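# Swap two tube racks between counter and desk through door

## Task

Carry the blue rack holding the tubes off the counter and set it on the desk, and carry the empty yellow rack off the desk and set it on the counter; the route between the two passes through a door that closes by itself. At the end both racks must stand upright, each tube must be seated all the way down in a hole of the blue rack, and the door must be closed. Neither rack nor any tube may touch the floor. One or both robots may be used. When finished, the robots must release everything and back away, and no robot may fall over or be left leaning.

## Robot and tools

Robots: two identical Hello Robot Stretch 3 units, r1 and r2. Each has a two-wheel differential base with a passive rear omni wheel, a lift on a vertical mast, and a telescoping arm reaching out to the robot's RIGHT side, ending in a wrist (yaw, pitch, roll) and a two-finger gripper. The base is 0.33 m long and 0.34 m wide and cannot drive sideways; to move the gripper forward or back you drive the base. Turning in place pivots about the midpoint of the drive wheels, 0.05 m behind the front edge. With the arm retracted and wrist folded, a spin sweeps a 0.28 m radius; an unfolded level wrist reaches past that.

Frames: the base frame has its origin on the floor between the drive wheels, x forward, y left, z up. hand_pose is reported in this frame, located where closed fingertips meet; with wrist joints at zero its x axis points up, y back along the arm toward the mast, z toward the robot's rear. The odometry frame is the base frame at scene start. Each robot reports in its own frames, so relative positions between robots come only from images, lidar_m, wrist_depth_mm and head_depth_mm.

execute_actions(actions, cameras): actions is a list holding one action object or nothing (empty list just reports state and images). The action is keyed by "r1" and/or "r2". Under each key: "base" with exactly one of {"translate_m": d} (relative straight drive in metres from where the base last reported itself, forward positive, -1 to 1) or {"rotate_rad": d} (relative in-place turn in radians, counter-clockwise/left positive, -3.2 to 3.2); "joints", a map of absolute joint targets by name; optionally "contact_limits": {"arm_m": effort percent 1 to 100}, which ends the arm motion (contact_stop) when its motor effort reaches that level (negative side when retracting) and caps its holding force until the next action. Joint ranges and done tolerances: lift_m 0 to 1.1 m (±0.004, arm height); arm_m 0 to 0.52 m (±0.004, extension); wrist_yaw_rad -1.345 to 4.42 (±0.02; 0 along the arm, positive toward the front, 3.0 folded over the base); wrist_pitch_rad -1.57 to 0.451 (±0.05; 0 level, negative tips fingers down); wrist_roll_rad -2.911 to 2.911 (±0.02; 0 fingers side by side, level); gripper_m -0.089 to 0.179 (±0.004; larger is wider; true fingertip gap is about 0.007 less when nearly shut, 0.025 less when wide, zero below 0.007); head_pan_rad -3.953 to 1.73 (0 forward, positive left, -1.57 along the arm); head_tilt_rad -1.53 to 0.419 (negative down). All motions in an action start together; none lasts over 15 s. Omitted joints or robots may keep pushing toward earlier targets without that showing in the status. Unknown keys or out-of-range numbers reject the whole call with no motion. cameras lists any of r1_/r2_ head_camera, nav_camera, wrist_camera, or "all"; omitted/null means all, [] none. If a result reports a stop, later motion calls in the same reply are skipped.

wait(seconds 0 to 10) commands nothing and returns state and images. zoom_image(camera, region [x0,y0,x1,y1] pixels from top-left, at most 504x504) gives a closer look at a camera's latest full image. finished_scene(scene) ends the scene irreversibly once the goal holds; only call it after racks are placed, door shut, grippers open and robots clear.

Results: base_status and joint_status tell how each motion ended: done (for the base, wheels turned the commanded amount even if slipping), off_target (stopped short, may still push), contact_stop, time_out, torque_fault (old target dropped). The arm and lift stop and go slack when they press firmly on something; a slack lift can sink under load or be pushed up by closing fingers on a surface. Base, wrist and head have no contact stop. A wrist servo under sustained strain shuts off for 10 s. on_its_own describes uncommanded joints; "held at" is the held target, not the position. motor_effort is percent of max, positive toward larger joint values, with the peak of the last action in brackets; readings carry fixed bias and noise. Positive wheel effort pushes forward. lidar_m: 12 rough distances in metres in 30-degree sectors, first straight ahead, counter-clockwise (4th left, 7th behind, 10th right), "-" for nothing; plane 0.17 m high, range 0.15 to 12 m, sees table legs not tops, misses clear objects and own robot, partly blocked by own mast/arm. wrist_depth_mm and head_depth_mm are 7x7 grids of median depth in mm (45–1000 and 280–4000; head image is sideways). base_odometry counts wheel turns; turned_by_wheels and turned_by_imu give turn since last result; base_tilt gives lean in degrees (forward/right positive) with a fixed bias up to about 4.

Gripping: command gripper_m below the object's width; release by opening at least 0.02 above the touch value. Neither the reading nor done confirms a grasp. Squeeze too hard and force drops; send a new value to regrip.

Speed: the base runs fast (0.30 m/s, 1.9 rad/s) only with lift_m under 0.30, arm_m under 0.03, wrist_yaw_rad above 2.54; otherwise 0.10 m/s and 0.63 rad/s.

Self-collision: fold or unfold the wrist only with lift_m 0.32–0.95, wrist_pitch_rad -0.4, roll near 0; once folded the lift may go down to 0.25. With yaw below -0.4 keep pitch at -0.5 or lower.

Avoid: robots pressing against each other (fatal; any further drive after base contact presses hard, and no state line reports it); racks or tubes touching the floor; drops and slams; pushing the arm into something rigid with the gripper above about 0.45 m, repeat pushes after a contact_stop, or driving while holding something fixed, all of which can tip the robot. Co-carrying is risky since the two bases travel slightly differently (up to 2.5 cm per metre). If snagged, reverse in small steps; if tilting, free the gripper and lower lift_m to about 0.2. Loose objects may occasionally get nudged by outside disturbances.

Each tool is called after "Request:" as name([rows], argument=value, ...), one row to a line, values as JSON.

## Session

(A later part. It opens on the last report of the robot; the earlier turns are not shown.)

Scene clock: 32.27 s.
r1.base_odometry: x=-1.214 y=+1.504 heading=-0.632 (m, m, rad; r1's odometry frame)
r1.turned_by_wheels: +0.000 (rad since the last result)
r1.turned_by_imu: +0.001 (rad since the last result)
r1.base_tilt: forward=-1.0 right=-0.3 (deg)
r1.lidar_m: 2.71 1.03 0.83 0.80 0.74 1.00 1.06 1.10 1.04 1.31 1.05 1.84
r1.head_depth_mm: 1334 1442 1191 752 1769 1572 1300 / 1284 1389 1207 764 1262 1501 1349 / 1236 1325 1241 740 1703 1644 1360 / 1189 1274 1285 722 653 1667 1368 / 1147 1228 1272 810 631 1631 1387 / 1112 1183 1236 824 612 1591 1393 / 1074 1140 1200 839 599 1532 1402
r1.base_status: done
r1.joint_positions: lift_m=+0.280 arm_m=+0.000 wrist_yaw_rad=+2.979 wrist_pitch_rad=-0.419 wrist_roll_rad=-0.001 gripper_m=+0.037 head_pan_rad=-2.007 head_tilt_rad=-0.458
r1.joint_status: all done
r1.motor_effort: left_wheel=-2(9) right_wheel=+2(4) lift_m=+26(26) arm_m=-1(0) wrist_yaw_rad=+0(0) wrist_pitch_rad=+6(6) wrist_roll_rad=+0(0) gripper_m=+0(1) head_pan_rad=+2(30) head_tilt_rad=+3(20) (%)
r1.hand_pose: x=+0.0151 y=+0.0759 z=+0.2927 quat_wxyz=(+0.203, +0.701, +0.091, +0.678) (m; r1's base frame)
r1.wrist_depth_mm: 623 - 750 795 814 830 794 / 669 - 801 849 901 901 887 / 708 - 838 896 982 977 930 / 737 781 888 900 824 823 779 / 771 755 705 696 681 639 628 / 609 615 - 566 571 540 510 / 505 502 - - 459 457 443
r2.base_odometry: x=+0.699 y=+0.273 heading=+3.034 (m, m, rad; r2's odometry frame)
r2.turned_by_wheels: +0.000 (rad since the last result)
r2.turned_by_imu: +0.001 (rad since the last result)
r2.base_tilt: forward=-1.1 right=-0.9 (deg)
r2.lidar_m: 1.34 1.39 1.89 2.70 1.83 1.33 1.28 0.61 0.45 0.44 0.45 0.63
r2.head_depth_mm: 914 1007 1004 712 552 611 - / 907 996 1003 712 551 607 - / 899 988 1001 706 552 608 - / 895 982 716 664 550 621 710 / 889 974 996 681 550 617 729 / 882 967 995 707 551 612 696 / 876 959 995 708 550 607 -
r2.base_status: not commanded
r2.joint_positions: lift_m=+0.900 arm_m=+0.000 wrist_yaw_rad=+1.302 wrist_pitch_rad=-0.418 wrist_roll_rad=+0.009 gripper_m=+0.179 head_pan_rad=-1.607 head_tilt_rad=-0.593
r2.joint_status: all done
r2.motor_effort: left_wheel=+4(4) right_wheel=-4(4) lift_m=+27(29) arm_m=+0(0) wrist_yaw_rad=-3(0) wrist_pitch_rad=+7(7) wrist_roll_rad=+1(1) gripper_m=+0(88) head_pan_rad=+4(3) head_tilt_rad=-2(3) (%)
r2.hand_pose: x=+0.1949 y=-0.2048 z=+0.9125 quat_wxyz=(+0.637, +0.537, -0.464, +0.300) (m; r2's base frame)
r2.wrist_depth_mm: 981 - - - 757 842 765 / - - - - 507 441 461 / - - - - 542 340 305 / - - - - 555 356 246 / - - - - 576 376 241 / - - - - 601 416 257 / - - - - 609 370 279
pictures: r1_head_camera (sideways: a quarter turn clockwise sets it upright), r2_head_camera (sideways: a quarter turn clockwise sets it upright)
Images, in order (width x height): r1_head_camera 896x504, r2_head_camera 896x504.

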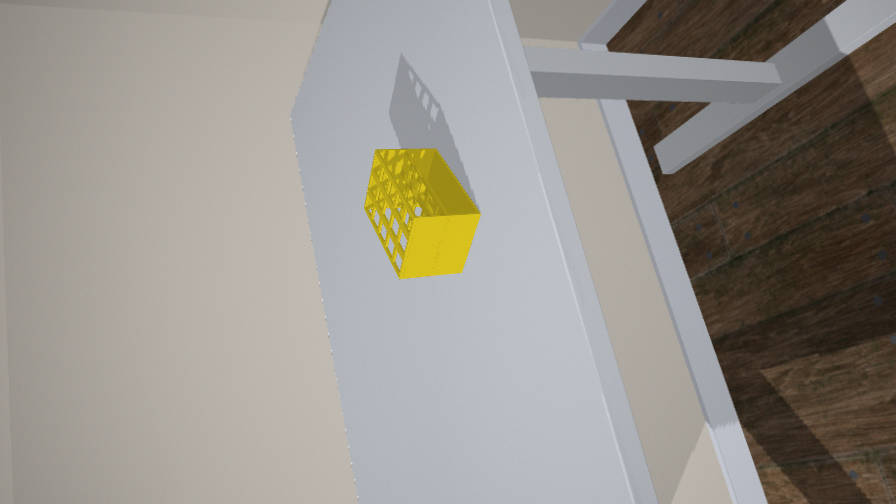

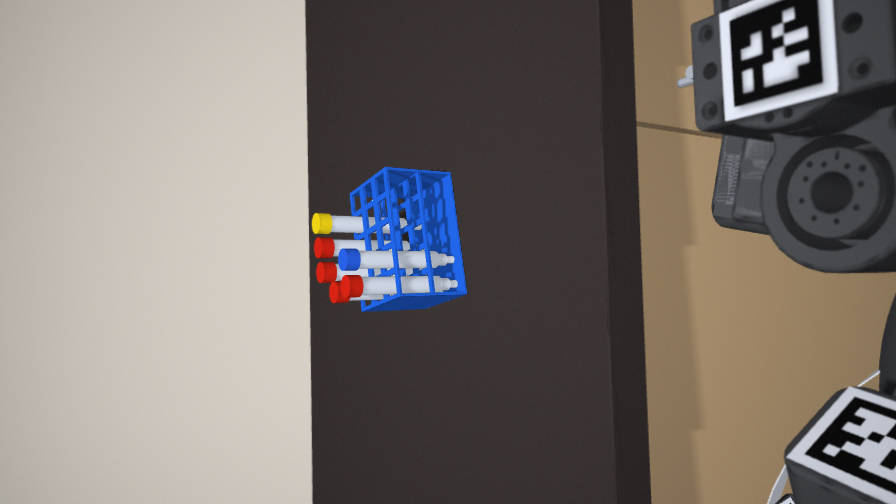

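Request:
execute_actions([
  {"r1":{"base":{"translate_m":-0.66},"joints":{"head_pan_rad":-1.6,"head_tilt_rad":-0.5}},"r2":{"base":{"translate_m":-0.12},"joints":{"wrist_pitch_rad":0.0,"wrist_yaw_rad":0.7,"lift_m":0.88}}},
], cameras=[])

Request:
execute_actions([
  {"r1":{"base":{"rotate_rad":0.46},"joints":{"lift_m":0.45}},"r2":{"base":{"rotate_rad":0.18},"joints":{"wrist_yaw_rad":0.0}}},
], cameras=["r1_head_camera","r2_head_camera","r2_wrist_camera"])

Scene clock: 39.57 s.
r1.base_odometry: x=-1.746 y=+1.894 heading=-0.632 (m, m, rad; r1's odometry frame)
r1.turned_by_wheels: +0.000 (rad since the last result)
r1.turned_by_imu: +0.001 (rad since the last result)
r1.base_tilt: forward=-1.0 right=-0.3 (deg)
r1.lidar_m: 2.90 1.13 0.74 0.71 0.57 0.42 0.40 0.41 0.56 0.85 1.36 1.53
r1.head_depth_mm: 1100 1189 1282 1409 1542 1493 1302 / 1099 1193 1301 1370 1587 1576 1307 / 1101 1197 1096 723 1057 1544 1291 / 1104 1196 1127 736 616 1569 1309 / 1106 1204 1161 749 623 1634 1350 / 1107 1201 1194 763 632 1647 1362 / 1111 1206 1233 774 642 1662 1377
r1.base_status: done
r1.joint_positions: lift_m=+0.280 arm_m=+0.000 wrist_yaw_rad=+2.979 wrist_pitch_rad=-0.419 wrist_roll_rad=-0.001 gripper_m=+0.037 head_pan_rad=-1.607 head_tilt_rad=-0.494
r1.joint_status: all done
r1.motor_effort: left_wheel=-1(9) right_wheel=+3(7) lift_m=+27(26) arm_m=-1(0) wrist_yaw_rad=-1(0) wrist_pitch_rad=+6(6) wrist_roll_rad=+0(0) gripper_m=+1(1) head_pan_rad=+3(20) head_tilt_rad=-3(11) (%)
r1.hand_pose: x=+0.0151 y=+0.0759 z=+0.2927 quat_wxyz=(+0.203, +0.701, +0.091, +0.678) (m; r1's base frame)
r1.wrist_depth_mm: 604 - 660 704 719 840 910 / 611 - 725 743 784 922 946 / 619 - 754 799 815 965 984 / 580 751 818 828 849 814 793 / 571 711 722 705 684 650 631 / 548 611 - 570 571 531 531 / 502 502 - - 459 458 444
r2.base_odometry: x=+0.818 y=+0.260 heading=+3.034 (m, m, rad; r2's odometry frame)
r2.turned_by_wheels: +0.000 (rad since the last result)
r2.turned_by_imu: +0.001 (rad since the last result)
r2.base_tilt: forward=-1.2 right=-0.9 (deg)
r2.lidar_m: 1.46 1.51 2.06 2.70 1.66 1.21 1.16 0.61 0.45 0.44 0.45 0.63
r2.head_depth_mm: 916 1006 1000 711 553 623 - / 909 996 998 710 552 618 - / 903 991 999 711 551 626 698 / 896 984 1001 710 551 622 699 / 888 974 998 684 551 589 - / 885 969 995 656 533 573 - / 877 963 992 708 550 598 729
r2.base_status: done
r2.joint_positions: lift_m=+0.880 arm_m=+0.000 wrist_yaw_rad=+0.702 wrist_pitch_rad=-0.022 wrist_roll_rad=+0.009 gripper_m=+0.179 head_pan_rad=-1.607 head_tilt_rad=-0.593
r2.joint_status: all done
r2.motor_effort: left_wheel=+4(6) right_wheel=-4(8) lift_m=+22(23) arm_m=-1(1) wrist_yaw_rad=-2(2) wrist_pitch_rad=+8(8) wrist_roll_rad=+0(1) gripper_m=+0(0) head_pan_rad=+4(3) head_tilt_rad=-2(2) (%)
r2.hand_pose: x=+0.1436 y=-0.3404 z=+0.9890 quat_wxyz=(+0.664, +0.252, -0.664, +0.234) (m; r2's base frame)
r2.wrist_depth_mm: - - - - 870 701 613 / - - - - 860 731 627 / - - - - 866 726 618 / - 648 613 655 712 368 373 / - 573 399 375 399 371 356 / - 650 443 298 272 273 299 / - 742 461 327 231 212 218
pictures: none
No camera images: the call's "cameras" was empty. Leave "cameras" out to get every camera's image.

Scene clock: 41.93 s.
r1.base_odometry: x=-1.746 y=+1.894 heading=-0.172 (m, m, rad; r1's odometry frame)
r1.turned_by_wheels: +0.460 (rad since the last result)
r1.turned_by_imu: +0.466 (rad since the last result)
r1.base_tilt: forward=-1.0 right=-0.4 (deg)
r1.lidar_m: 1.21 0.75 0.71 0.62 0.42 0.40 0.41 0.53 0.85 1.35 1.53 3.38
r1.head_depth_mm: 1094 1179 1046 699 1529 1559 1298 / 1142 1231 1071 711 1627 1580 1313 / 1191 1295 1095 722 1736 1596 1323 / 1246 1361 1129 735 1837 1613 1340 / 1308 1439 1158 753 1926 1627 1350 / 1372 1515 1192 811 2027 1646 1358 / 1445 1609 1230 875 2018 1665 1371
r1.base_status: done
r1.joint_positions: lift_m=+0.450 arm_m=+0.000 wrist_yaw_rad=+2.979 wrist_pitch_rad=-0.419 wrist_roll_rad=-0.001 gripper_m=+0.037 head_pan_rad=-1.607 head_tilt_rad=-0.494
r1.joint_status: all done
r1.motor_effort: left_wheel=-2(7) right_wheel=+2(10) lift_m=+37(41) arm_m=-1(1) wrist_yaw_rad=-1(1) wrist_pitch_rad=+6(6) wrist_roll_rad=+0(0) gripper_m=+1(1) head_pan_rad=+2(2) head_tilt_rad=-3(4) (%)
r1.hand_pose: x=+0.0151 y=+0.0760 z=+0.4623 quat_wxyz=(+0.203, +0.701, +0.091, +0.678) (m; r1's base frame)
r1.wrist_depth_mm: 366 - 727 704 647 621 578 / 380 - 739 759 715 664 620 / 388 - 792 847 766 716 659 / 399 461 819 881 836 768 711 / 402 474 862 964 852 815 767 / 403 510 - 771 798 767 724 / 404 530 - 681 648 653 636
r2.base_odometry: x=+0.818 y=+0.260 heading=-3.070 (m, m, rad; r2's odometry frame)
r2.turned_by_wheels: +0.180 (rad since the last result)
r2.turned_by_imu: +0.181 (rad since the last result)
r2.base_tilt: forward=-1.1 right=-0.8 (deg)
r2.lidar_m: 1.46 1.61 2.55 2.70 1.42 1.17 1.16 0.53 0.44 0.43 0.49 0.79
r2.head_depth_mm: 874 960 1001 713 553 578 - / 884 966 1000 714 534 588 - / 890 977 998 684 551 603 - / 900 986 850 682 560 - - / 908 997 995 681 552 637 773 / 916 1009 996 708 588 653 780 / 925 1018 992 707 568 666 800
r2.base_status: done
r2.joint_positions: lift_m=+0.880 arm_m=+0.000 wrist_yaw_rad=+0.002 wrist_pitch_rad=-0.022 wrist_roll_rad=+0.009 gripper_m=+0.179 head_pan_rad=-1.607 head_tilt_rad=-0.593
r2.joint_status: all done
r2.motor_effort: left_wheel=-3(7) right_wheel=+2(5) lift_m=+22(22) arm_m=-1(0) wrist_yaw_rad=-2(2) wrist_pitch_rad=+8(8) wrist_roll_rad=+1(0) gripper_m=+0(0) head_pan_rad=+4(4) head_tilt_rad=-3(3) (%)
r2.hand_pose: x=-0.0209 y=-0.4008 z=+0.9890 quat_wxyz=(+0.704, +0.009, -0.710, -0.007) (m; r2's base frame)
r2.wrist_depth_mm: 915 866 829 765 744 706 652 / 904 880 834 782 754 718 688 / 970 906 861 817 763 748 709 / 524 563 603 440 674 732 714 / 329 351 359 381 391 442 447 / - 239 256 267 275 271 300 / 286 235 220 208 210 213 219
pictures: r1_head_camera (sideways: a quarter turn clockwise sets it upright), r2_head_camera (sideways: a quarter turn clockwise sets it upright), r2_wrist_camera
Images, in order (width x height): r1_head_camera 896x504, r2_head_camera 896x504, r2_wrist_camera 644x364.

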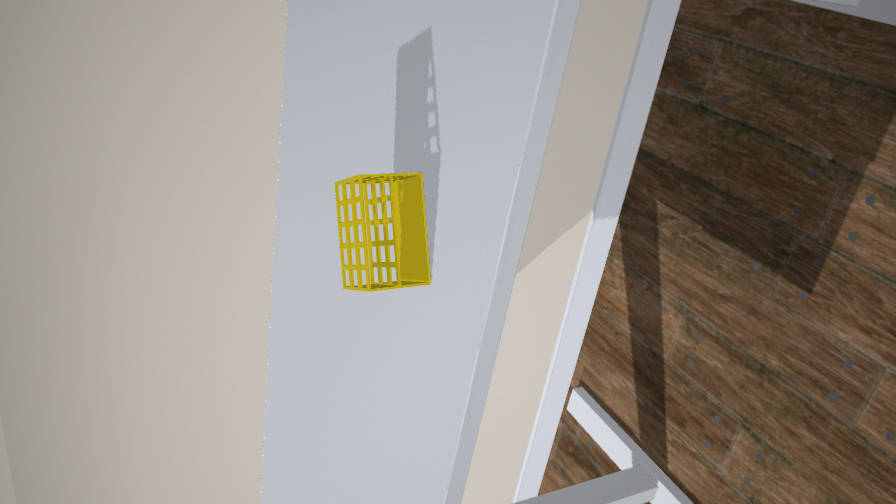

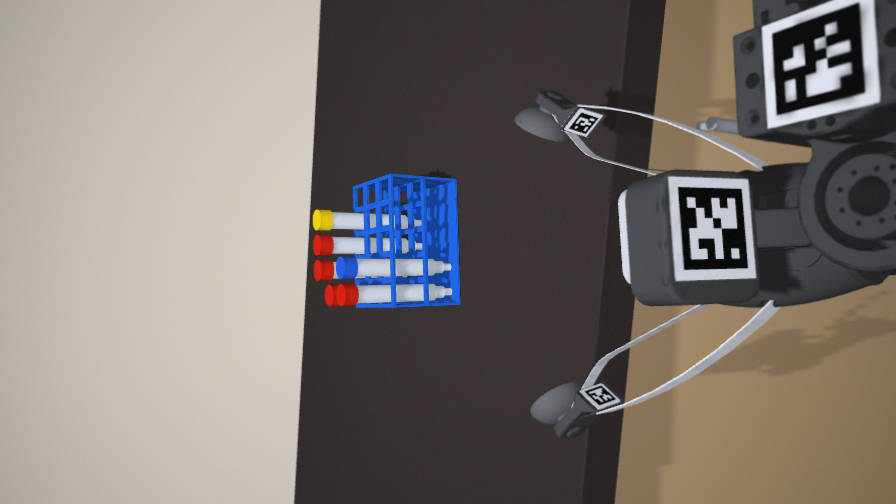

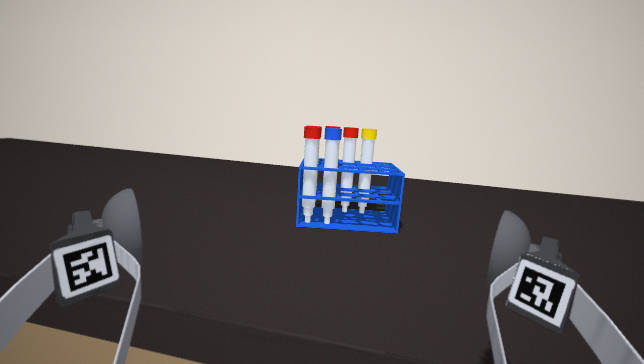

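Request:
execute_actions([
  {"r1":{"joints":{"lift_m":0.93,"wrist_yaw_rad":1.0,"gripper_m":0.179}},"r2":{"joints":{"wrist_yaw_rad":-0.1,"arm_m":0.13,"lift_m":0.86}}},
], cameras=["r2_head_camera","r2_wrist_camera"])

Scene clock: 48.13 s.
r1.base_odometry: x=-1.746 y=+1.894 heading=-0.172 (m, m, rad; r1's odometry frame)
r1.turned_by_wheels: +0.000 (rad since the last result)
r1.turned_by_imu: +0.001 (rad since the last result)
r1.base_tilt: forward=-0.9 right=-0.3 (deg)
r1.lidar_m: 1.22 0.75 0.71 0.62 0.42 0.40 0.41 0.53 0.85 1.35 1.53 3.39
r1.head_depth_mm: 1090 1181 1044 699 1520 1596 - / 1138 1233 1067 710 1634 1580 - / 1189 1293 1094 723 1738 1596 1362 / 1248 1368 1127 735 1835 1609 1365 / 1314 1431 1158 754 1920 1681 - / 1377 1512 1189 808 2018 1693 - / 1449 1611 1230 874 2024 1650 1370
r1.base_status: not commanded
r1.joint_positions: lift_m=+0.930 arm_m=+0.000 wrist_yaw_rad=+1.002 wrist_pitch_rad=-0.418 wrist_roll_rad=-0.001 gripper_m=+0.179 head_pan_rad=-1.607 head_tilt_rad=-0.494
r1.joint_status: all done
r1.motor_effort: left_wheel=-1(2) right_wheel=+3(2) lift_m=+38(39) arm_m=-2(0) wrist_yaw_rad=-2(2) wrist_pitch_rad=+6(6) wrist_roll_rad=+0(0) gripper_m=+0(99) head_pan_rad=+2(2) head_tilt_rad=-3(3) (%)
r1.hand_pose: x=+0.1676 y=-0.2664 z=+0.9424 quat_wxyz=(+0.678, +0.461, -0.536, +0.203) (m; r1's base frame)
r1.wrist_depth_mm: - - - - - - 839 / - - - - - - 449 / - - - - - - - / - - - - - - - / - - - - - - - / - - - - - - - / - - - - - - -
r2.base_odometry: x=+0.818 y=+0.260 heading=-3.070 (m, m, rad; r2's odometry frame)
r2.turned_by_wheels: +0.000 (rad since the last result)
r2.turned_by_imu: +0.002 (rad since the last result)
r2.base_tilt: forward=-1.3 right=-0.9 (deg)
r2.lidar_m: 1.46 1.61 2.55 2.70 1.42 1.17 1.16 0.53 0.44 0.43 0.49 0.78
r2.head_depth_mm: 877 957 1000 711 591 - 713 / 883 968 999 743 - - 726 / 891 977 998 684 - - 737 / 900 988 853 691 - - 748 / 908 995 997 708 550 639 761 / 915 1007 995 710 569 652 781 / 925 1017 992 707 568 664 799
r2.base_status: not commanded
r2.joint_positions: lift_m=+0.860 arm_m=+0.130 wrist_yaw_rad=-0.099 wrist_pitch_rad=-0.021 wrist_roll_rad=+0.009 gripper_m=+0.179 head_pan_rad=-1.607 head_tilt_rad=-0.593
r2.joint_status: all done
r2.motor_effort: left_wheel=-3(3) right_wheel=+2(3) lift_m=+22(22) arm_m=+3(3) wrist_yaw_rad=-1(4) wrist_pitch_rad=+8(8) wrist_roll_rad=+0(1) gripper_m=+0(0) head_pan_rad=+4(4) head_tilt_rad=-3(2) (%)
r2.hand_pose: x=-0.0467 y=-0.5290 z=+0.9692 quat_wxyz=(+0.703, -0.027, -0.710, -0.043) (m; r2's base frame)
r2.wrist_depth_mm: 694 688 662 635 617 602 596 / 714 680 683 668 642 626 615 / 738 719 691 304 676 645 632 / 454 483 404 309 537 657 647 / 304 299 283 288 319 388 383 / - 204 219 227 235 235 259 / 164 168 171 176 181 183 188
pictures: r2_head_camera (sideways: a quarter turn clockwise sets it upright), r2_wrist_camera
Images, in order (width x height): r2_head_camera 896x504, r2_wrist_camera 644x364.

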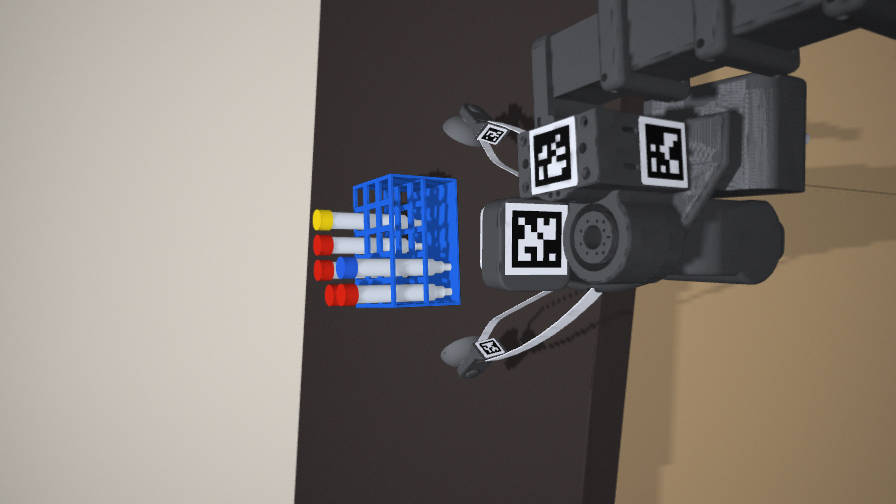

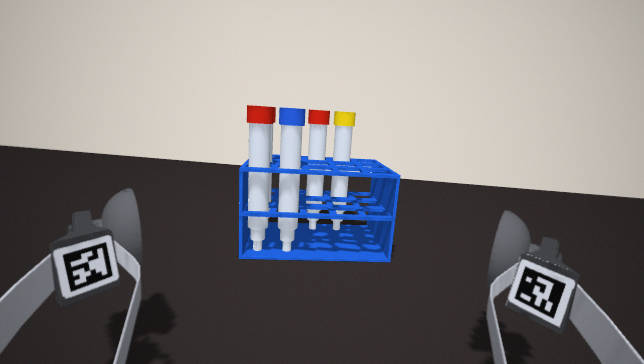

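Request:
execute_actions([
  {"r1":{"joints":{"wrist_pitch_rad":0.02,"wrist_yaw_rad":0.0,"arm_m":0.02}},"r2":{"base":{"translate_m":-0.04},"joints":{"wrist_yaw_rad":0.0,"arm_m":0.17}}},
], cameras=["r1_head_camera","r1_wrist_camera","r2_head_camera","r2_wrist_camera"])

Scene clock: 51.30 s.
r1.base_odometry: x=-1.746 y=+1.894 heading=-0.172 (m, m, rad; r1's odometry frame)
r1.turned_by_wheels: +0.000 (rad since the last result)
r1.turned_by_imu: +0.000 (rad since the last result)
r1.base_tilt: forward=-1.0 right=-0.4 (deg)
r1.lidar_m: 1.21 0.75 0.71 0.62 0.42 0.40 0.41 0.53 0.85 1.35 1.53 3.37
r1.head_depth_mm: 1090 1179 1044 702 1560 - - / 1143 1238 1067 709 592 - - / 1196 1297 1097 722 624 - 1299 / 1247 1358 1126 734 1835 1613 1333 / 1307 1433 1159 781 1952 1624 1344 / 1382 1518 1192 808 2019 1646 1355 / 1456 1608 1225 873 2027 1664 1371
r1.base_status: not commanded
r1.joint_positions: lift_m=+0.930 arm_m=+0.020 wrist_yaw_rad=+0.002 wrist_pitch_rad=-0.003 wrist_roll_rad=-0.001 gripper_m=+0.179 head_pan_rad=-1.607 head_tilt_rad=-0.494
r1.joint_status: all done
r1.motor_effort: left_wheel=-2(2) right_wheel=+3(1) lift_m=+38(38) arm_m=+5(5) wrist_yaw_rad=-1(2) wrist_pitch_rad=+7(5) wrist_roll_rad=+0(0) gripper_m=+1(0) head_pan_rad=+3(2) head_tilt_rad=-3(3) (%)
r1.hand_pose: x=-0.0210 y=-0.4207 z=+1.0437 quat_wxyz=(+0.708, +0.002, -0.706, -0.001) (m; r1's base frame)
r1.wrist_depth_mm: - - - - - 912 843 / - - - - - 972 839 / - - - - - 955 855 / - - - - - 941 876 / 912 820 744 558 659 606 571 / - 500 438 418 404 386 - / - - - 337 296 281 -
r2.base_odometry: x=+0.858 y=+0.262 heading=-3.070 (m, m, rad; r2's odometry frame)
r2.turned_by_wheels: +0.000 (rad since the last result)
r2.turned_by_imu: +0.000 (rad since the last result)
r2.base_tilt: forward=-1.2 right=-0.8 (deg)
r2.lidar_m: 1.50 1.66 2.62 2.68 1.37 1.13 1.12 0.52 0.43 0.43 0.48 0.77
r2.head_depth_mm: 872 953 1001 713 - - 689 / 877 959 1001 743 - 615 694 / 886 972 995 776 - 626 709 / 895 978 942 692 - 646 728 / 902 989 995 668 542 626 746 / 910 1002 994 722 550 640 764 / 920 1014 992 706 568 652 783
r2.base_status: done
r2.joint_positions: lift_m=+0.860 arm_m=+0.170 wrist_yaw_rad=-0.002 wrist_pitch_rad=-0.021 wrist_roll_rad=+0.009 gripper_m=+0.179 head_pan_rad=-1.607 head_tilt_rad=-0.593
r2.joint_status: all done
r2.motor_effort: left_wheel=-3(8) right_wheel=+2(4) lift_m=+22(22) arm_m=+3(3) wrist_yaw_rad=+1(3) wrist_pitch_rad=+8(8) wrist_roll_rad=+0(0) gripper_m=+0(0) head_pan_rad=+4(4) head_tilt_rad=-2(2) (%)
r2.hand_pose: x=-0.0219 y=-0.5703 z=+0.9692 quat_wxyz=(+0.704, +0.007, -0.710, -0.008) (m; r2's base frame)
r2.wrist_depth_mm: 706 672 647 591 595 544 533 / 739 698 661 619 589 574 534 / 773 730 236 262 603 585 557 / 450 489 218 270 547 582 574 / 301 300 225 264 308 386 382 / - 204 220 222 233 235 259 / 164 167 170 174 180 183 188
pictures: r1_head_camera (sideways: a quarter turn clockwise sets it upright), r1_wrist_camera, r2_head_camera (sideways: a quarter turn clockwise sets it upright), r2_wrist_camera
Images, in order (width x height): r1_head_camera 896x504, r1_wrist_camera 644x364, r2_head_camera 896x504, r2_wrist_camera 644x364.

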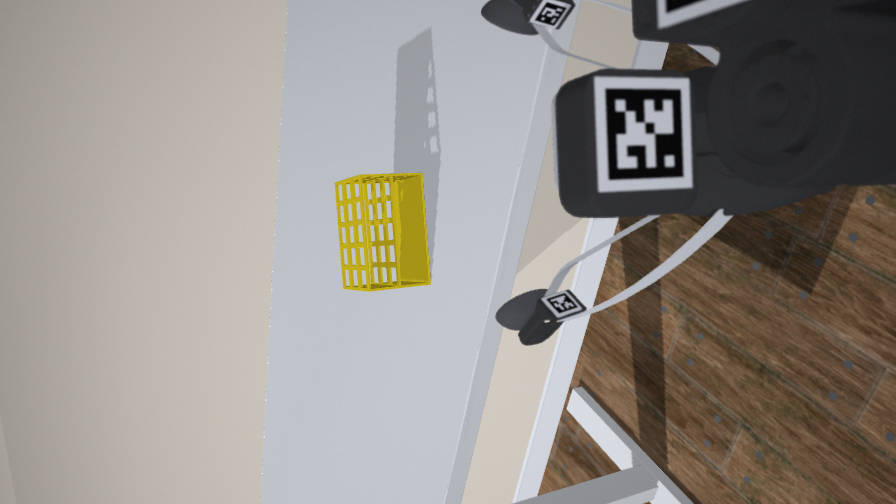

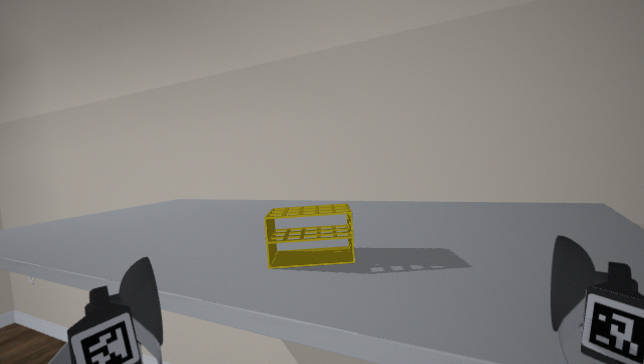

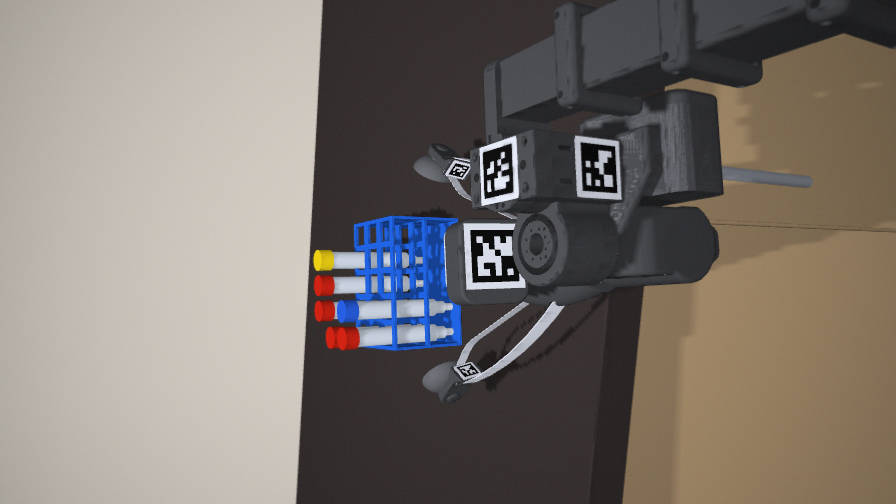

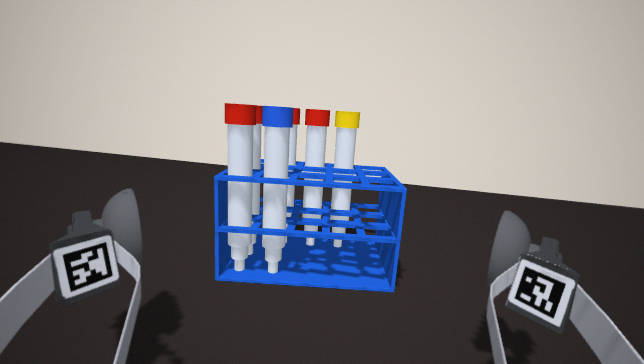

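Request:
execute_actions([
  {"r1":{"base":{"translate_m":0.03},"joints":{"arm_m":0.22}},"r2":{"base":{"translate_m":0.006},"joints":{"lift_m":0.845,"arm_m":0.23}}},
], cameras=["r1_head_camera","r1_wrist_camera","r2_head_camera","r2_wrist_camera"])

Scene clock: 55.10 s.
r1.base_odometry: x=-1.717 y=+1.889 heading=-0.172 (m, m, rad; r1's odometry frame)
r1.turned_by_wheels: +0.000 (rad since the last result)
r1.turned_by_imu: +0.000 (rad since the last result)
r1.base_tilt: forward=-1.1 right=-0.3 (deg)
r1.lidar_m: 1.19 0.74 0.69 0.66 0.45 0.43 0.43 0.56 0.87 1.36 1.51 3.36
r1.head_depth_mm: 1102 1189 1046 - - 1565 1303 / 1152 1243 1080 - - 1581 1312 / 1204 1306 1139 - 1812 1594 1325 / 1260 1374 1127 734 1847 1605 1336 / 1320 1446 1157 785 1942 1624 1345 / 1389 1536 1189 845 2017 1641 1364 / 1476 1621 1229 917 1892 1657 1373
r1.base_status: done
r1.joint_positions: lift_m=+0.930 arm_m=+0.220 wrist_yaw_rad=+0.000 wrist_pitch_rad=-0.001 wrist_roll_rad=-0.001 gripper_m=+0.179 head_pan_rad=-1.607 head_tilt_rad=-0.494
r1.joint_status: all done
r1.motor_effort: left_wheel=-2(4) right_wheel=+2(5) lift_m=+38(39) arm_m=+6(7) wrist_yaw_rad=-1(2) wrist_pitch_rad=+7(7) wrist_roll_rad=+0(0) gripper_m=+1(1) head_pan_rad=+2(2) head_tilt_rad=-3(3) (%)
r1.hand_pose: x=-0.0214 y=-0.6208 z=+1.0441 quat_wxyz=(+0.708, +0.001, -0.706, -0.001) (m; r1's base frame)
r1.wrist_depth_mm: - - - 978 868 781 692 / - - - - 916 797 706 / - - - - 882 802 721 / - - - - 913 844 733 / 899 798 753 624 642 603 573 / 486 493 410 345 390 376 - / 337 314 302 295 293 280 -
r2.base_odometry: x=+0.852 y=+0.262 heading=-3.070 (m, m, rad; r2's odometry frame)
r2.turned_by_wheels: +0.000 (rad since the last result)
r2.turned_by_imu: +0.001 (rad since the last result)
r2.base_tilt: forward=-1.1 right=-0.9 (deg)
r2.lidar_m: 1.49 1.64 2.60 2.69 1.38 1.13 1.13 0.52 0.43 0.43 0.48 0.77
r2.head_depth_mm: 871 953 1002 712 572 - - / 878 960 1001 775 - 599 696 / 885 969 1000 773 - 595 712 / 894 981 997 692 - 618 732 / 904 988 995 668 551 627 749 / 913 1001 993 695 552 641 767 / 919 1014 990 708 568 656 785
r2.base_status: done
r2.joint_positions: lift_m=+0.845 arm_m=+0.230 wrist_yaw_rad=-0.001 wrist_pitch_rad=-0.021 wrist_roll_rad=+0.009 gripper_m=+0.179 head_pan_rad=-1.607 head_tilt_rad=-0.593
r2.joint_status: all done
r2.motor_effort: left_wheel=-3(6) right_wheel=+2(6) lift_m=+22(22) arm_m=+3(4) wrist_yaw_rad=+1(1) wrist_pitch_rad=+8(8) wrist_roll_rad=+0(0) gripper_m=+0(0) head_pan_rad=+3(3) head_tilt_rad=-3(1) (%)
r2.hand_pose: x=-0.0218 y=-0.6303 z=+0.9543 quat_wxyz=(+0.704, +0.007, -0.710, -0.008) (m; r2's base frame)
r2.wrist_depth_mm: 651 614 579 554 520 494 471 / 669 633 169 553 530 507 496 / 683 661 150 203 548 530 509 / 395 427 153 196 207 532 518 / 264 262 159 178 184 338 333 / - 178 168 193 188 205 226 / 143 146 149 153 157 160 164
pictures: r1_head_camera (sideways: a quarter turn clockwise sets it upright), r1_wrist_camera, r2_head_camera (sideways: a quarter turn clockwise sets it upright), r2_wrist_camera
Images, in order (width x height): r1_head_camera 896x504, r1_wrist_camera 644x364, r2_head_camera 896x504, r2_wrist_camera 644x364.

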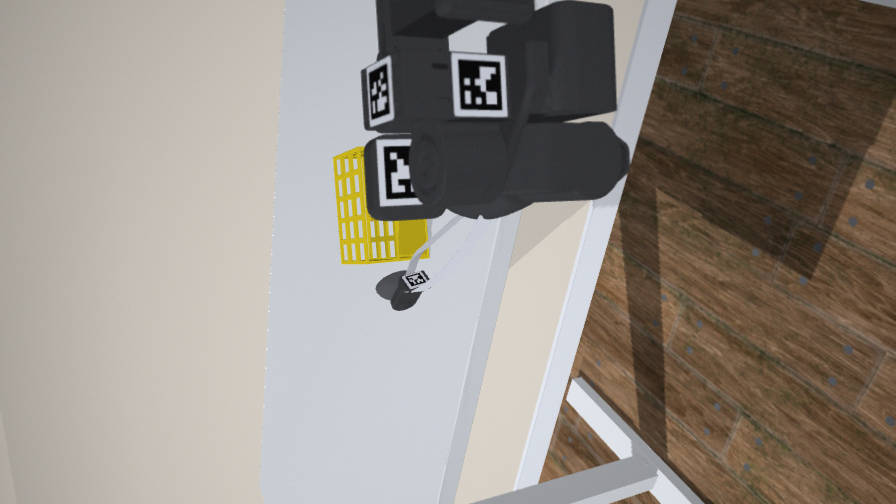

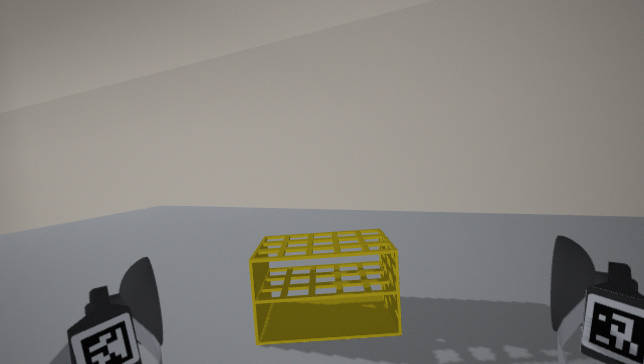

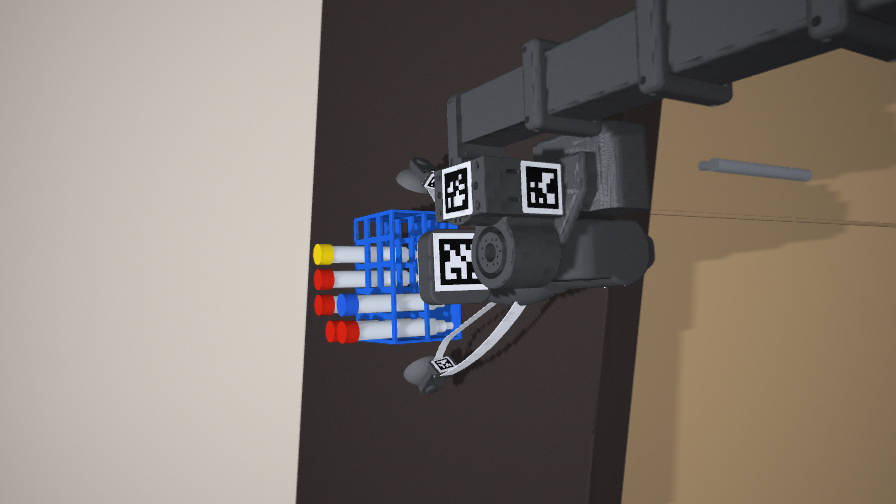

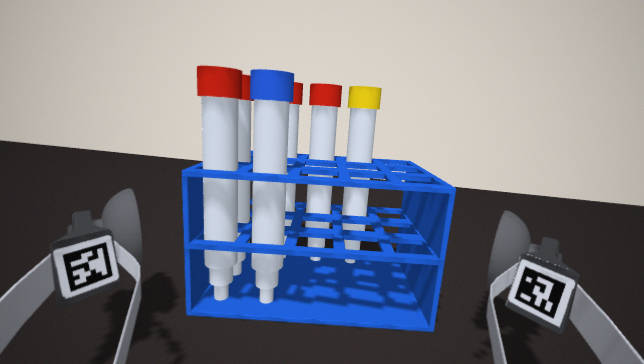

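Request:
execute_actions([
  {"r1":{"joints":{"arm_m":0.31,"lift_m":0.875,"wrist_yaw_rad":0.07}},"r2":{"joints":{"arm_m":0.28}}},
], cameras=["r1_wrist_camera","r2_head_camera","r2_wrist_camera"])

Scene clock: 58.10 s.
r1.base_odometry: x=-1.717 y=+1.889 heading=-0.172 (m, m, rad; r1's odometry frame)
r1.turned_by_wheels: +0.000 (rad since the last result)
r1.turned_by_imu: +0.000 (rad since the last result)
r1.base_tilt: forward=-1.0 right=-0.3 (deg)
r1.lidar_m: 1.19 0.74 0.69 0.66 0.45 0.43 0.44 0.56 0.86 1.36 1.52 3.34
r1.head_depth_mm: 1101 1189 1044 807 1607 1559 1302 / 1152 1248 1070 - 1690 1578 1310 / 1205 1307 1098 - 1808 1591 1322 / 1262 1378 1124 731 1837 1619 1337 / 1322 1444 1151 786 1936 1630 1346 / 1390 1543 1190 846 2025 1646 1361 / 1470 1622 1225 916 1894 1667 1365
r1.base_status: not commanded
r1.joint_positions: lift_m=+0.875 arm_m=+0.310 wrist_yaw_rad=+0.069 wrist_pitch_rad=-0.001 wrist_roll_rad=-0.001 gripper_m=+0.179 head_pan_rad=-1.607 head_tilt_rad=-0.494
r1.joint_status: all done
r1.motor_effort: left_wheel=-2(2) right_wheel=+3(2) lift_m=+26(31) arm_m=+5(3) wrist_yaw_rad=+0(3) wrist_pitch_rad=+7(7) wrist_roll_rad=+0(0) gripper_m=+0(1) head_pan_rad=+2(3) head_tilt_rad=-3(3) (%)
r1.hand_pose: x=-0.0037 y=-0.7102 z=+0.9896 quat_wxyz=(+0.707, +0.025, -0.706, +0.024) (m; r1's base frame)
r1.wrist_depth_mm: - - - 941 817 713 627 / - - - 966 821 721 653 / - - - 990 844 753 660 / - - - 962 823 721 662 / 602 532 392 278 246 394 383 / 323 325 264 266 231 253 - / 219 208 205 199 192 186 -
r2.base_odometry: x=+0.852 y=+0.262 heading=-3.070 (m, m, rad; r2's odometry frame)
r2.turned_by_wheels: +0.000 (rad since the last result)
r2.turned_by_imu: +0.001 (rad since the last result)
r2.base_tilt: forward=-1.1 right=-0.9 (deg)
r2.lidar_m: 1.49 1.65 2.61 2.69 1.38 1.13 1.13 0.52 0.43 0.43 0.48 0.77
r2.head_depth_mm: 871 953 1000 713 581 - - / 879 959 1001 775 - 603 693 / 885 972 999 - 521 592 713 / 893 979 996 - 531 615 733 / 903 989 995 682 551 628 748 / 914 1000 993 694 552 640 767 / 919 1010 990 708 568 655 786
r2.base_status: not commanded
r2.joint_positions: lift_m=+0.845 arm_m=+0.280 wrist_yaw_rad=-0.001 wrist_pitch_rad=-0.021 wrist_roll_rad=+0.009 gripper_m=+0.179 head_pan_rad=-1.607 head_tilt_rad=-0.593
r2.joint_status: all done
r2.motor_effort: left_wheel=-3(3) right_wheel=+3(2) lift_m=+22(22) arm_m=+3(2) wrist_yaw_rad=+0(1) wrist_pitch_rad=+8(8) wrist_roll_rad=+0(0) gripper_m=+0(0) head_pan_rad=+3(4) head_tilt_rad=-2(2) (%)
r2.hand_pose: x=-0.0217 y=-0.6803 z=+0.9543 quat_wxyz=(+0.704, +0.007, -0.710, -0.008) (m; r2's base frame)
r2.wrist_depth_mm: 590 562 530 504 484 452 442 / 612 574 107 163 498 466 449 / 644 597 113 165 506 480 456 / 391 368 115 158 164 493 475 / 265 118 121 175 168 122 332 / - 127 125 141 137 116 225 / 143 134 135 149 149 153 164
pictures: r1_wrist_camera, r2_head_camera (sideways: a quarter turn clockwise sets it upright), r2_wrist_camera
Images, in order (width x height): r1_wrist_camera 644x364, r2_head_camera 896x504, r2_wrist_camera 644x364.

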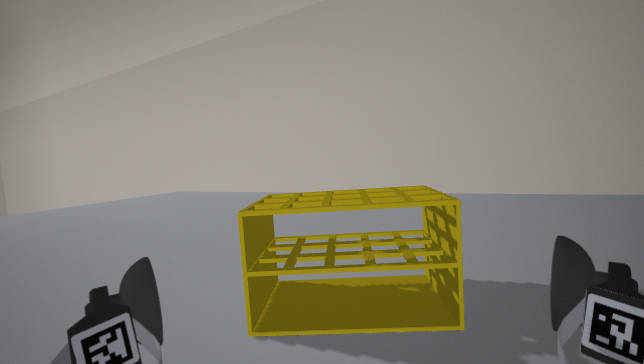

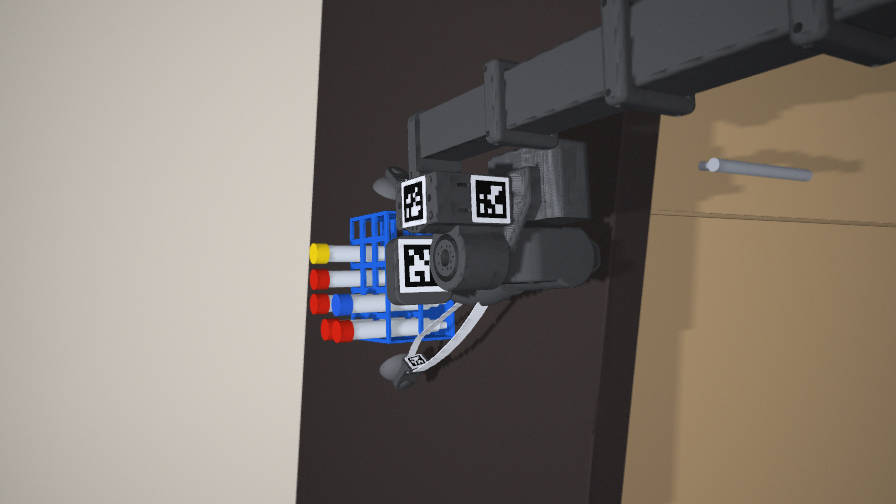

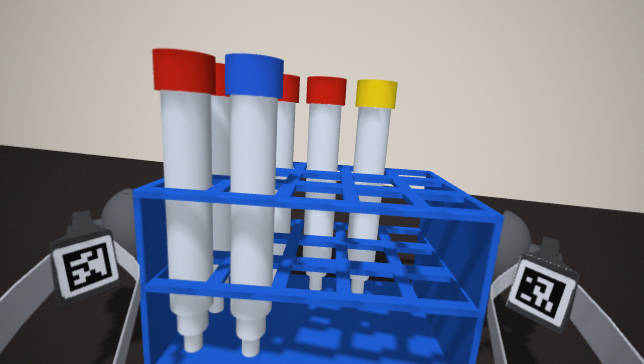

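Request:
execute_actions([
  {"r1":{"joints":{"arm_m":0.37,"lift_m":0.87}},"r2":{"joints":{"arm_m":0.272,"gripper_m":0.14}}},
], cameras=["r1_wrist_camera","r2_head_camera","r2_wrist_camera"])

Scene clock: 61.37 s.
r1.base_odometry: x=-1.717 y=+1.889 heading=-0.172 (m, m, rad; r1's odometry frame)
r1.turned_by_wheels: +0.001 (rad since the last result)
r1.turned_by_imu: +0.109 (rad since the last result)
r1.base_tilt: forward=-0.9 right=-0.4 (deg)
r1.lidar_m: 1.06 0.71 0.68 0.61 0.46 0.44 0.46 0.64 0.87 1.41 1.51 2.42
r1.head_depth_mm: 1149 1234 1037 - 1649 1558 1294 / 1204 1307 1098 - 1730 1573 1310 / 1278 1388 1131 - 1852 1592 1325 / 1359 1482 1121 810 1946 1605 1330 / 1444 1591 1148 877 2022 1628 1344 / 1532 1703 1181 1619 1859 1639 1361 / 1643 1839 1216 1600 2090 1650 1368
r1.base_status: not commanded
r1.joint_positions: lift_m=+0.870 arm_m=+0.369 wrist_yaw_rad=+0.080 wrist_pitch_rad=-0.017 wrist_roll_rad=+0.009 gripper_m=+0.179 head_pan_rad=-1.607 head_tilt_rad=-0.497
r1.joint_status: all done
r1.motor_effort: left_wheel=+4(18) right_wheel=-9(43) lift_m=+29(33) arm_m=+6(23) wrist_yaw_rad=-8(15) wrist_pitch_rad=+12(27) wrist_roll_rad=-4(7) gripper_m=+1(0) head_pan_rad=+1(2) head_tilt_rad=-1(3) (%)
r1.hand_pose: x=-0.0011 y=-0.7694 z=+0.9804 quat_wxyz=(+0.704, +0.034, -0.709, +0.022) (m; r1's base frame)
r1.wrist_depth_mm: - - - 973 836 726 616 / - - - - 850 746 630 / - - - - 848 739 636 / - - - 831 564 517 620 / 541 482 437 240 226 189 327 / 299 295 262 238 231 201 - / 203 192 186 180 173 166 -
r2.base_odometry: x=+0.852 y=+0.262 heading=-3.070 (m, m, rad; r2's odometry frame)
r2.turned_by_wheels: +0.000 (rad since the last result)
r2.turned_by_imu: +0.001 (rad since the last result)
r2.base_tilt: forward=-1.1 right=-0.8 (deg)
r2.lidar_m: 1.49 1.65 2.61 2.69 1.39 1.13 1.13 0.52 0.43 0.43 0.48 0.77
r2.head_depth_mm: 871 952 1004 712 582 - - / 878 963 1002 776 - 602 695 / 884 970 1001 - 519 591 712 / 894 980 996 - 529 614 733 / 901 989 941 680 551 627 748 / 912 1002 992 709 553 641 766 / 921 1016 991 709 569 656 787
r2.base_status: not commanded
r2.joint_positions: lift_m=+0.845 arm_m=+0.272 wrist_yaw_rad=-0.001 wrist_pitch_rad=-0.021 wrist_roll_rad=+0.009 gripper_m=+0.140 head_pan_rad=-1.607 head_tilt_rad=-0.593
r2.joint_status: all done
r2.motor_effort: left_wheel=-3(3) right_wheel=+2(3) lift_m=+22(22) arm_m=-4(3) wrist_yaw_rad=+1(0) wrist_pitch_rad=+8(8) wrist_roll_rad=+0(0) gripper_m=-3(88) head_pan_rad=+3(3) head_tilt_rad=-3(2) (%)
r2.hand_pose: x=-0.0217 y=-0.6730 z=+0.9543 quat_wxyz=(+0.704, +0.007, -0.710, -0.008) (m; r2's base frame)
r2.wrist_depth_mm: 603 567 540 514 482 460 440 / 617 586 122 523 493 476 452 / 638 606 127 181 511 488 470 / 394 416 131 158 175 496 482 / 249 137 137 183 177 316 331 / 191 168 142 180 169 - 221 / 141 142 145 149 151 162 168
pictures: r1_wrist_camera, r2_head_camera (sideways: a quarter turn clockwise sets it upright), r2_wrist_camera
Images, in order (width x height): r1_wrist_camera 644x364, r2_head_camera 896x504, r2_wrist_camera 644x364.

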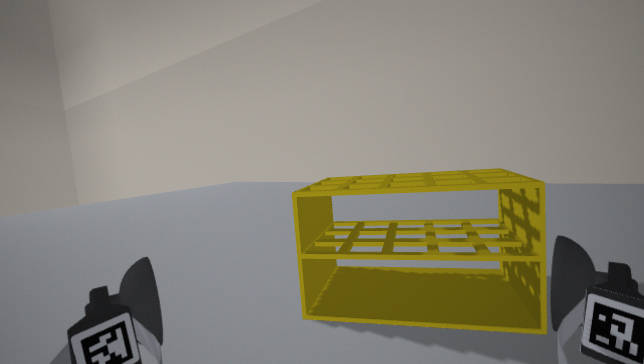

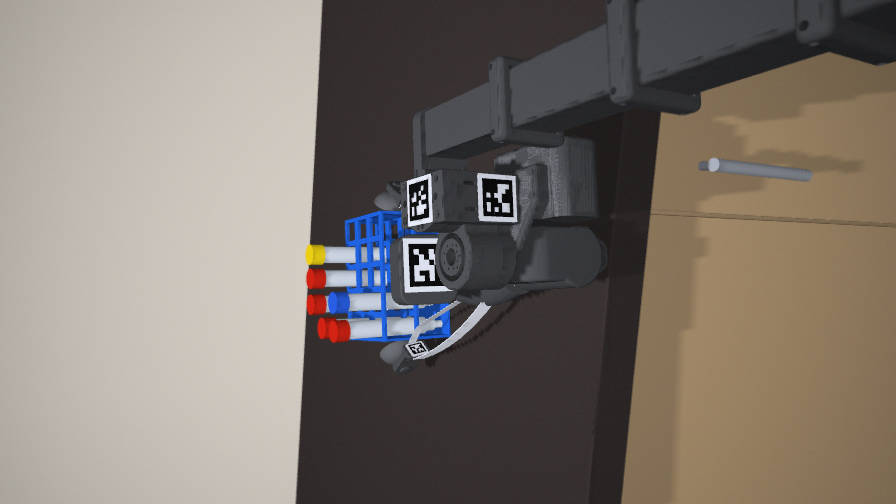

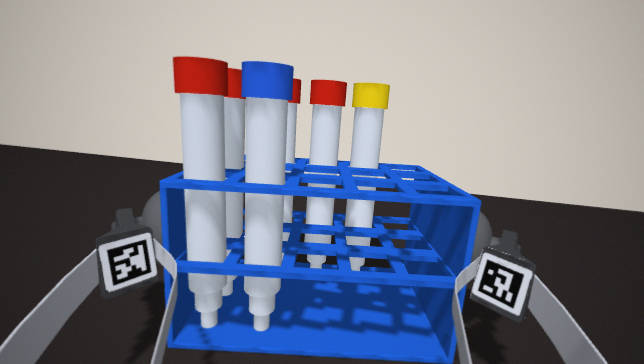

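Request:
execute_actions([
  {"r1":{"joints":{"arm_m":0.30,"lift_m":0.92}},"r2":{"joints":{"gripper_m":0.10}}},
], cameras=["r2_head_camera","r2_wrist_camera"])

Scene clock: 63.43 s.
r1.base_odometry: x=-1.717 y=+1.889 heading=-0.172 (m, m, rad; r1's odometry frame)
r1.turned_by_wheels: +0.000 (rad since the last result)
r1.turned_by_imu: +0.000 (rad since the last result)
r1.base_tilt: forward=-1.0 right=-0.3 (deg)
r1.lidar_m: 1.05 0.71 0.69 0.61 0.45 0.44 0.46 0.64 0.87 1.41 1.51 2.42
r1.head_depth_mm: 1142 1238 1112 - 1602 1564 1293 / 1208 1301 1156 - 1735 1566 1307 / 1272 1385 1182 - 1858 1594 1320 / 1351 1477 1124 791 1949 1609 1331 / 1441 1583 1156 874 2032 1633 1346 / 1539 1704 1177 1631 1853 1637 1356 / 1652 1846 1219 1603 2090 1643 1364
r1.base_status: not commanded
r1.joint_positions: lift_m=+0.920 arm_m=+0.300 wrist_yaw_rad=+0.071 wrist_pitch_rad=-0.001 wrist_roll_rad=+0.003 gripper_m=+0.179 head_pan_rad=-1.607 head_tilt_rad=-0.497
r1.joint_status: all done
r1.motor_effort: left_wheel=-1(5) right_wheel=+1(9) lift_m=+38(43) arm_m=-6(4) wrist_yaw_rad=-1(7) wrist_pitch_rad=+7(12) wrist_roll_rad=-1(4) gripper_m=+1(0) head_pan_rad=+1(1) head_tilt_rad=-2(1) (%)
r1.hand_pose: x=-0.0033 y=-0.7010 z=+1.0340 quat_wxyz=(+0.706, +0.026, -0.707, +0.024) (m; r1's base frame)
r1.wrist_depth_mm: - - - - 904 781 669 / - - - - 901 796 669 / - - - - 922 775 674 / - - - - 945 808 700 / - 750 703 645 296 553 531 / 465 466 411 334 309 326 - / 360 299 288 275 267 258 -
r2.base_odometry: x=+0.852 y=+0.262 heading=-3.070 (m, m, rad; r2's odometry frame)
r2.turned_by_wheels: +0.000 (rad since the last result)
r2.turned_by_imu: +0.001 (rad since the last result)
r2.base_tilt: forward=-1.2 right=-0.9 (deg)
r2.lidar_m: 1.49 1.65 2.61 2.69 1.38 1.13 1.13 0.52 0.43 0.43 0.48 0.77
r2.head_depth_mm: 870 949 1002 712 581 - - / 877 960 1004 774 - 604 694 / 886 969 1000 - 519 591 713 / 894 980 998 - 529 613 732 / 903 992 940 682 550 628 747 / 913 1003 993 708 551 641 766 / 919 1014 990 706 568 654 788
r2.base_status: not commanded
r2.joint_positions: lift_m=+0.845 arm_m=+0.272 wrist_yaw_rad=-0.001 wrist_pitch_rad=-0.021 wrist_roll_rad=+0.009 gripper_m=+0.101 head_pan_rad=-1.607 head_tilt_rad=-0.593
r2.joint_status: all done
r2.motor_effort: left_wheel=-3(3) right_wheel=+2(2) lift_m=+22(21) arm_m=-3(4) wrist_yaw_rad=+0(1) wrist_pitch_rad=+8(8) wrist_roll_rad=+0(0) gripper_m=-18(96) head_pan_rad=+3(4) head_tilt_rad=-2(2) (%)
r2.hand_pose: x=-0.0217 y=-0.6730 z=+0.9543 quat_wxyz=(+0.704, +0.007, -0.710, -0.008) (m; r2's base frame)
r2.wrist_depth_mm: 603 575 540 519 487 461 441 / 630 594 123 510 501 480 458 / 646 609 127 181 517 494 466 / 394 411 131 158 177 501 482 / 251 138 137 189 175 315 329 / 190 171 143 180 171 - 221 / 140 144 144 149 150 161 168
pictures: r2_head_camera (sideways: a quarter turn clockwise sets it upright), r2_wrist_camera
Images, in order (width x height): r2_head_camera 896x504, r2_wrist_camera 644x364.

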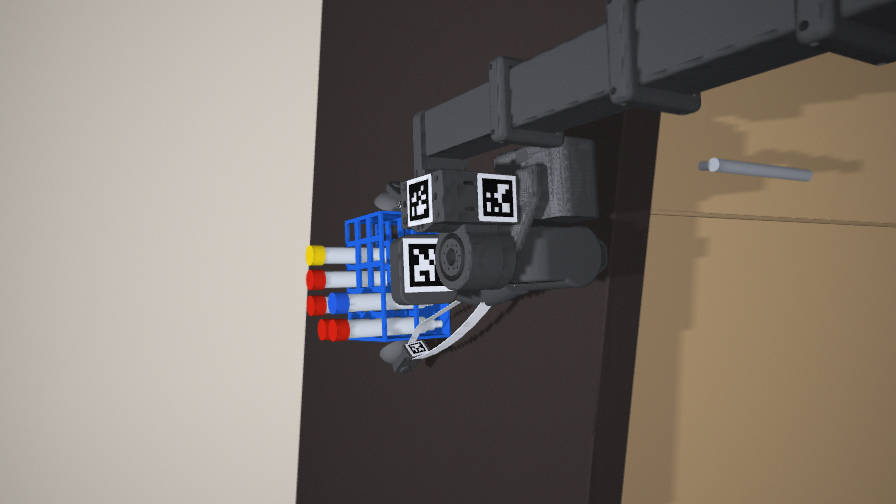

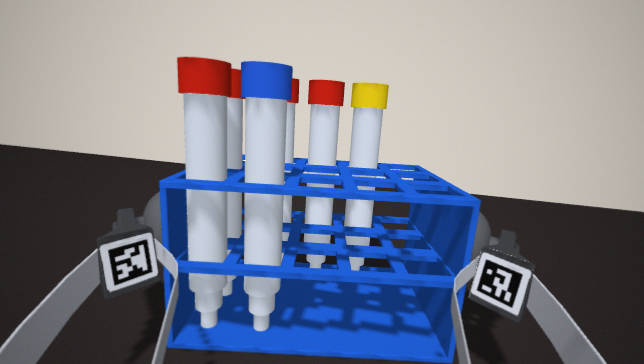

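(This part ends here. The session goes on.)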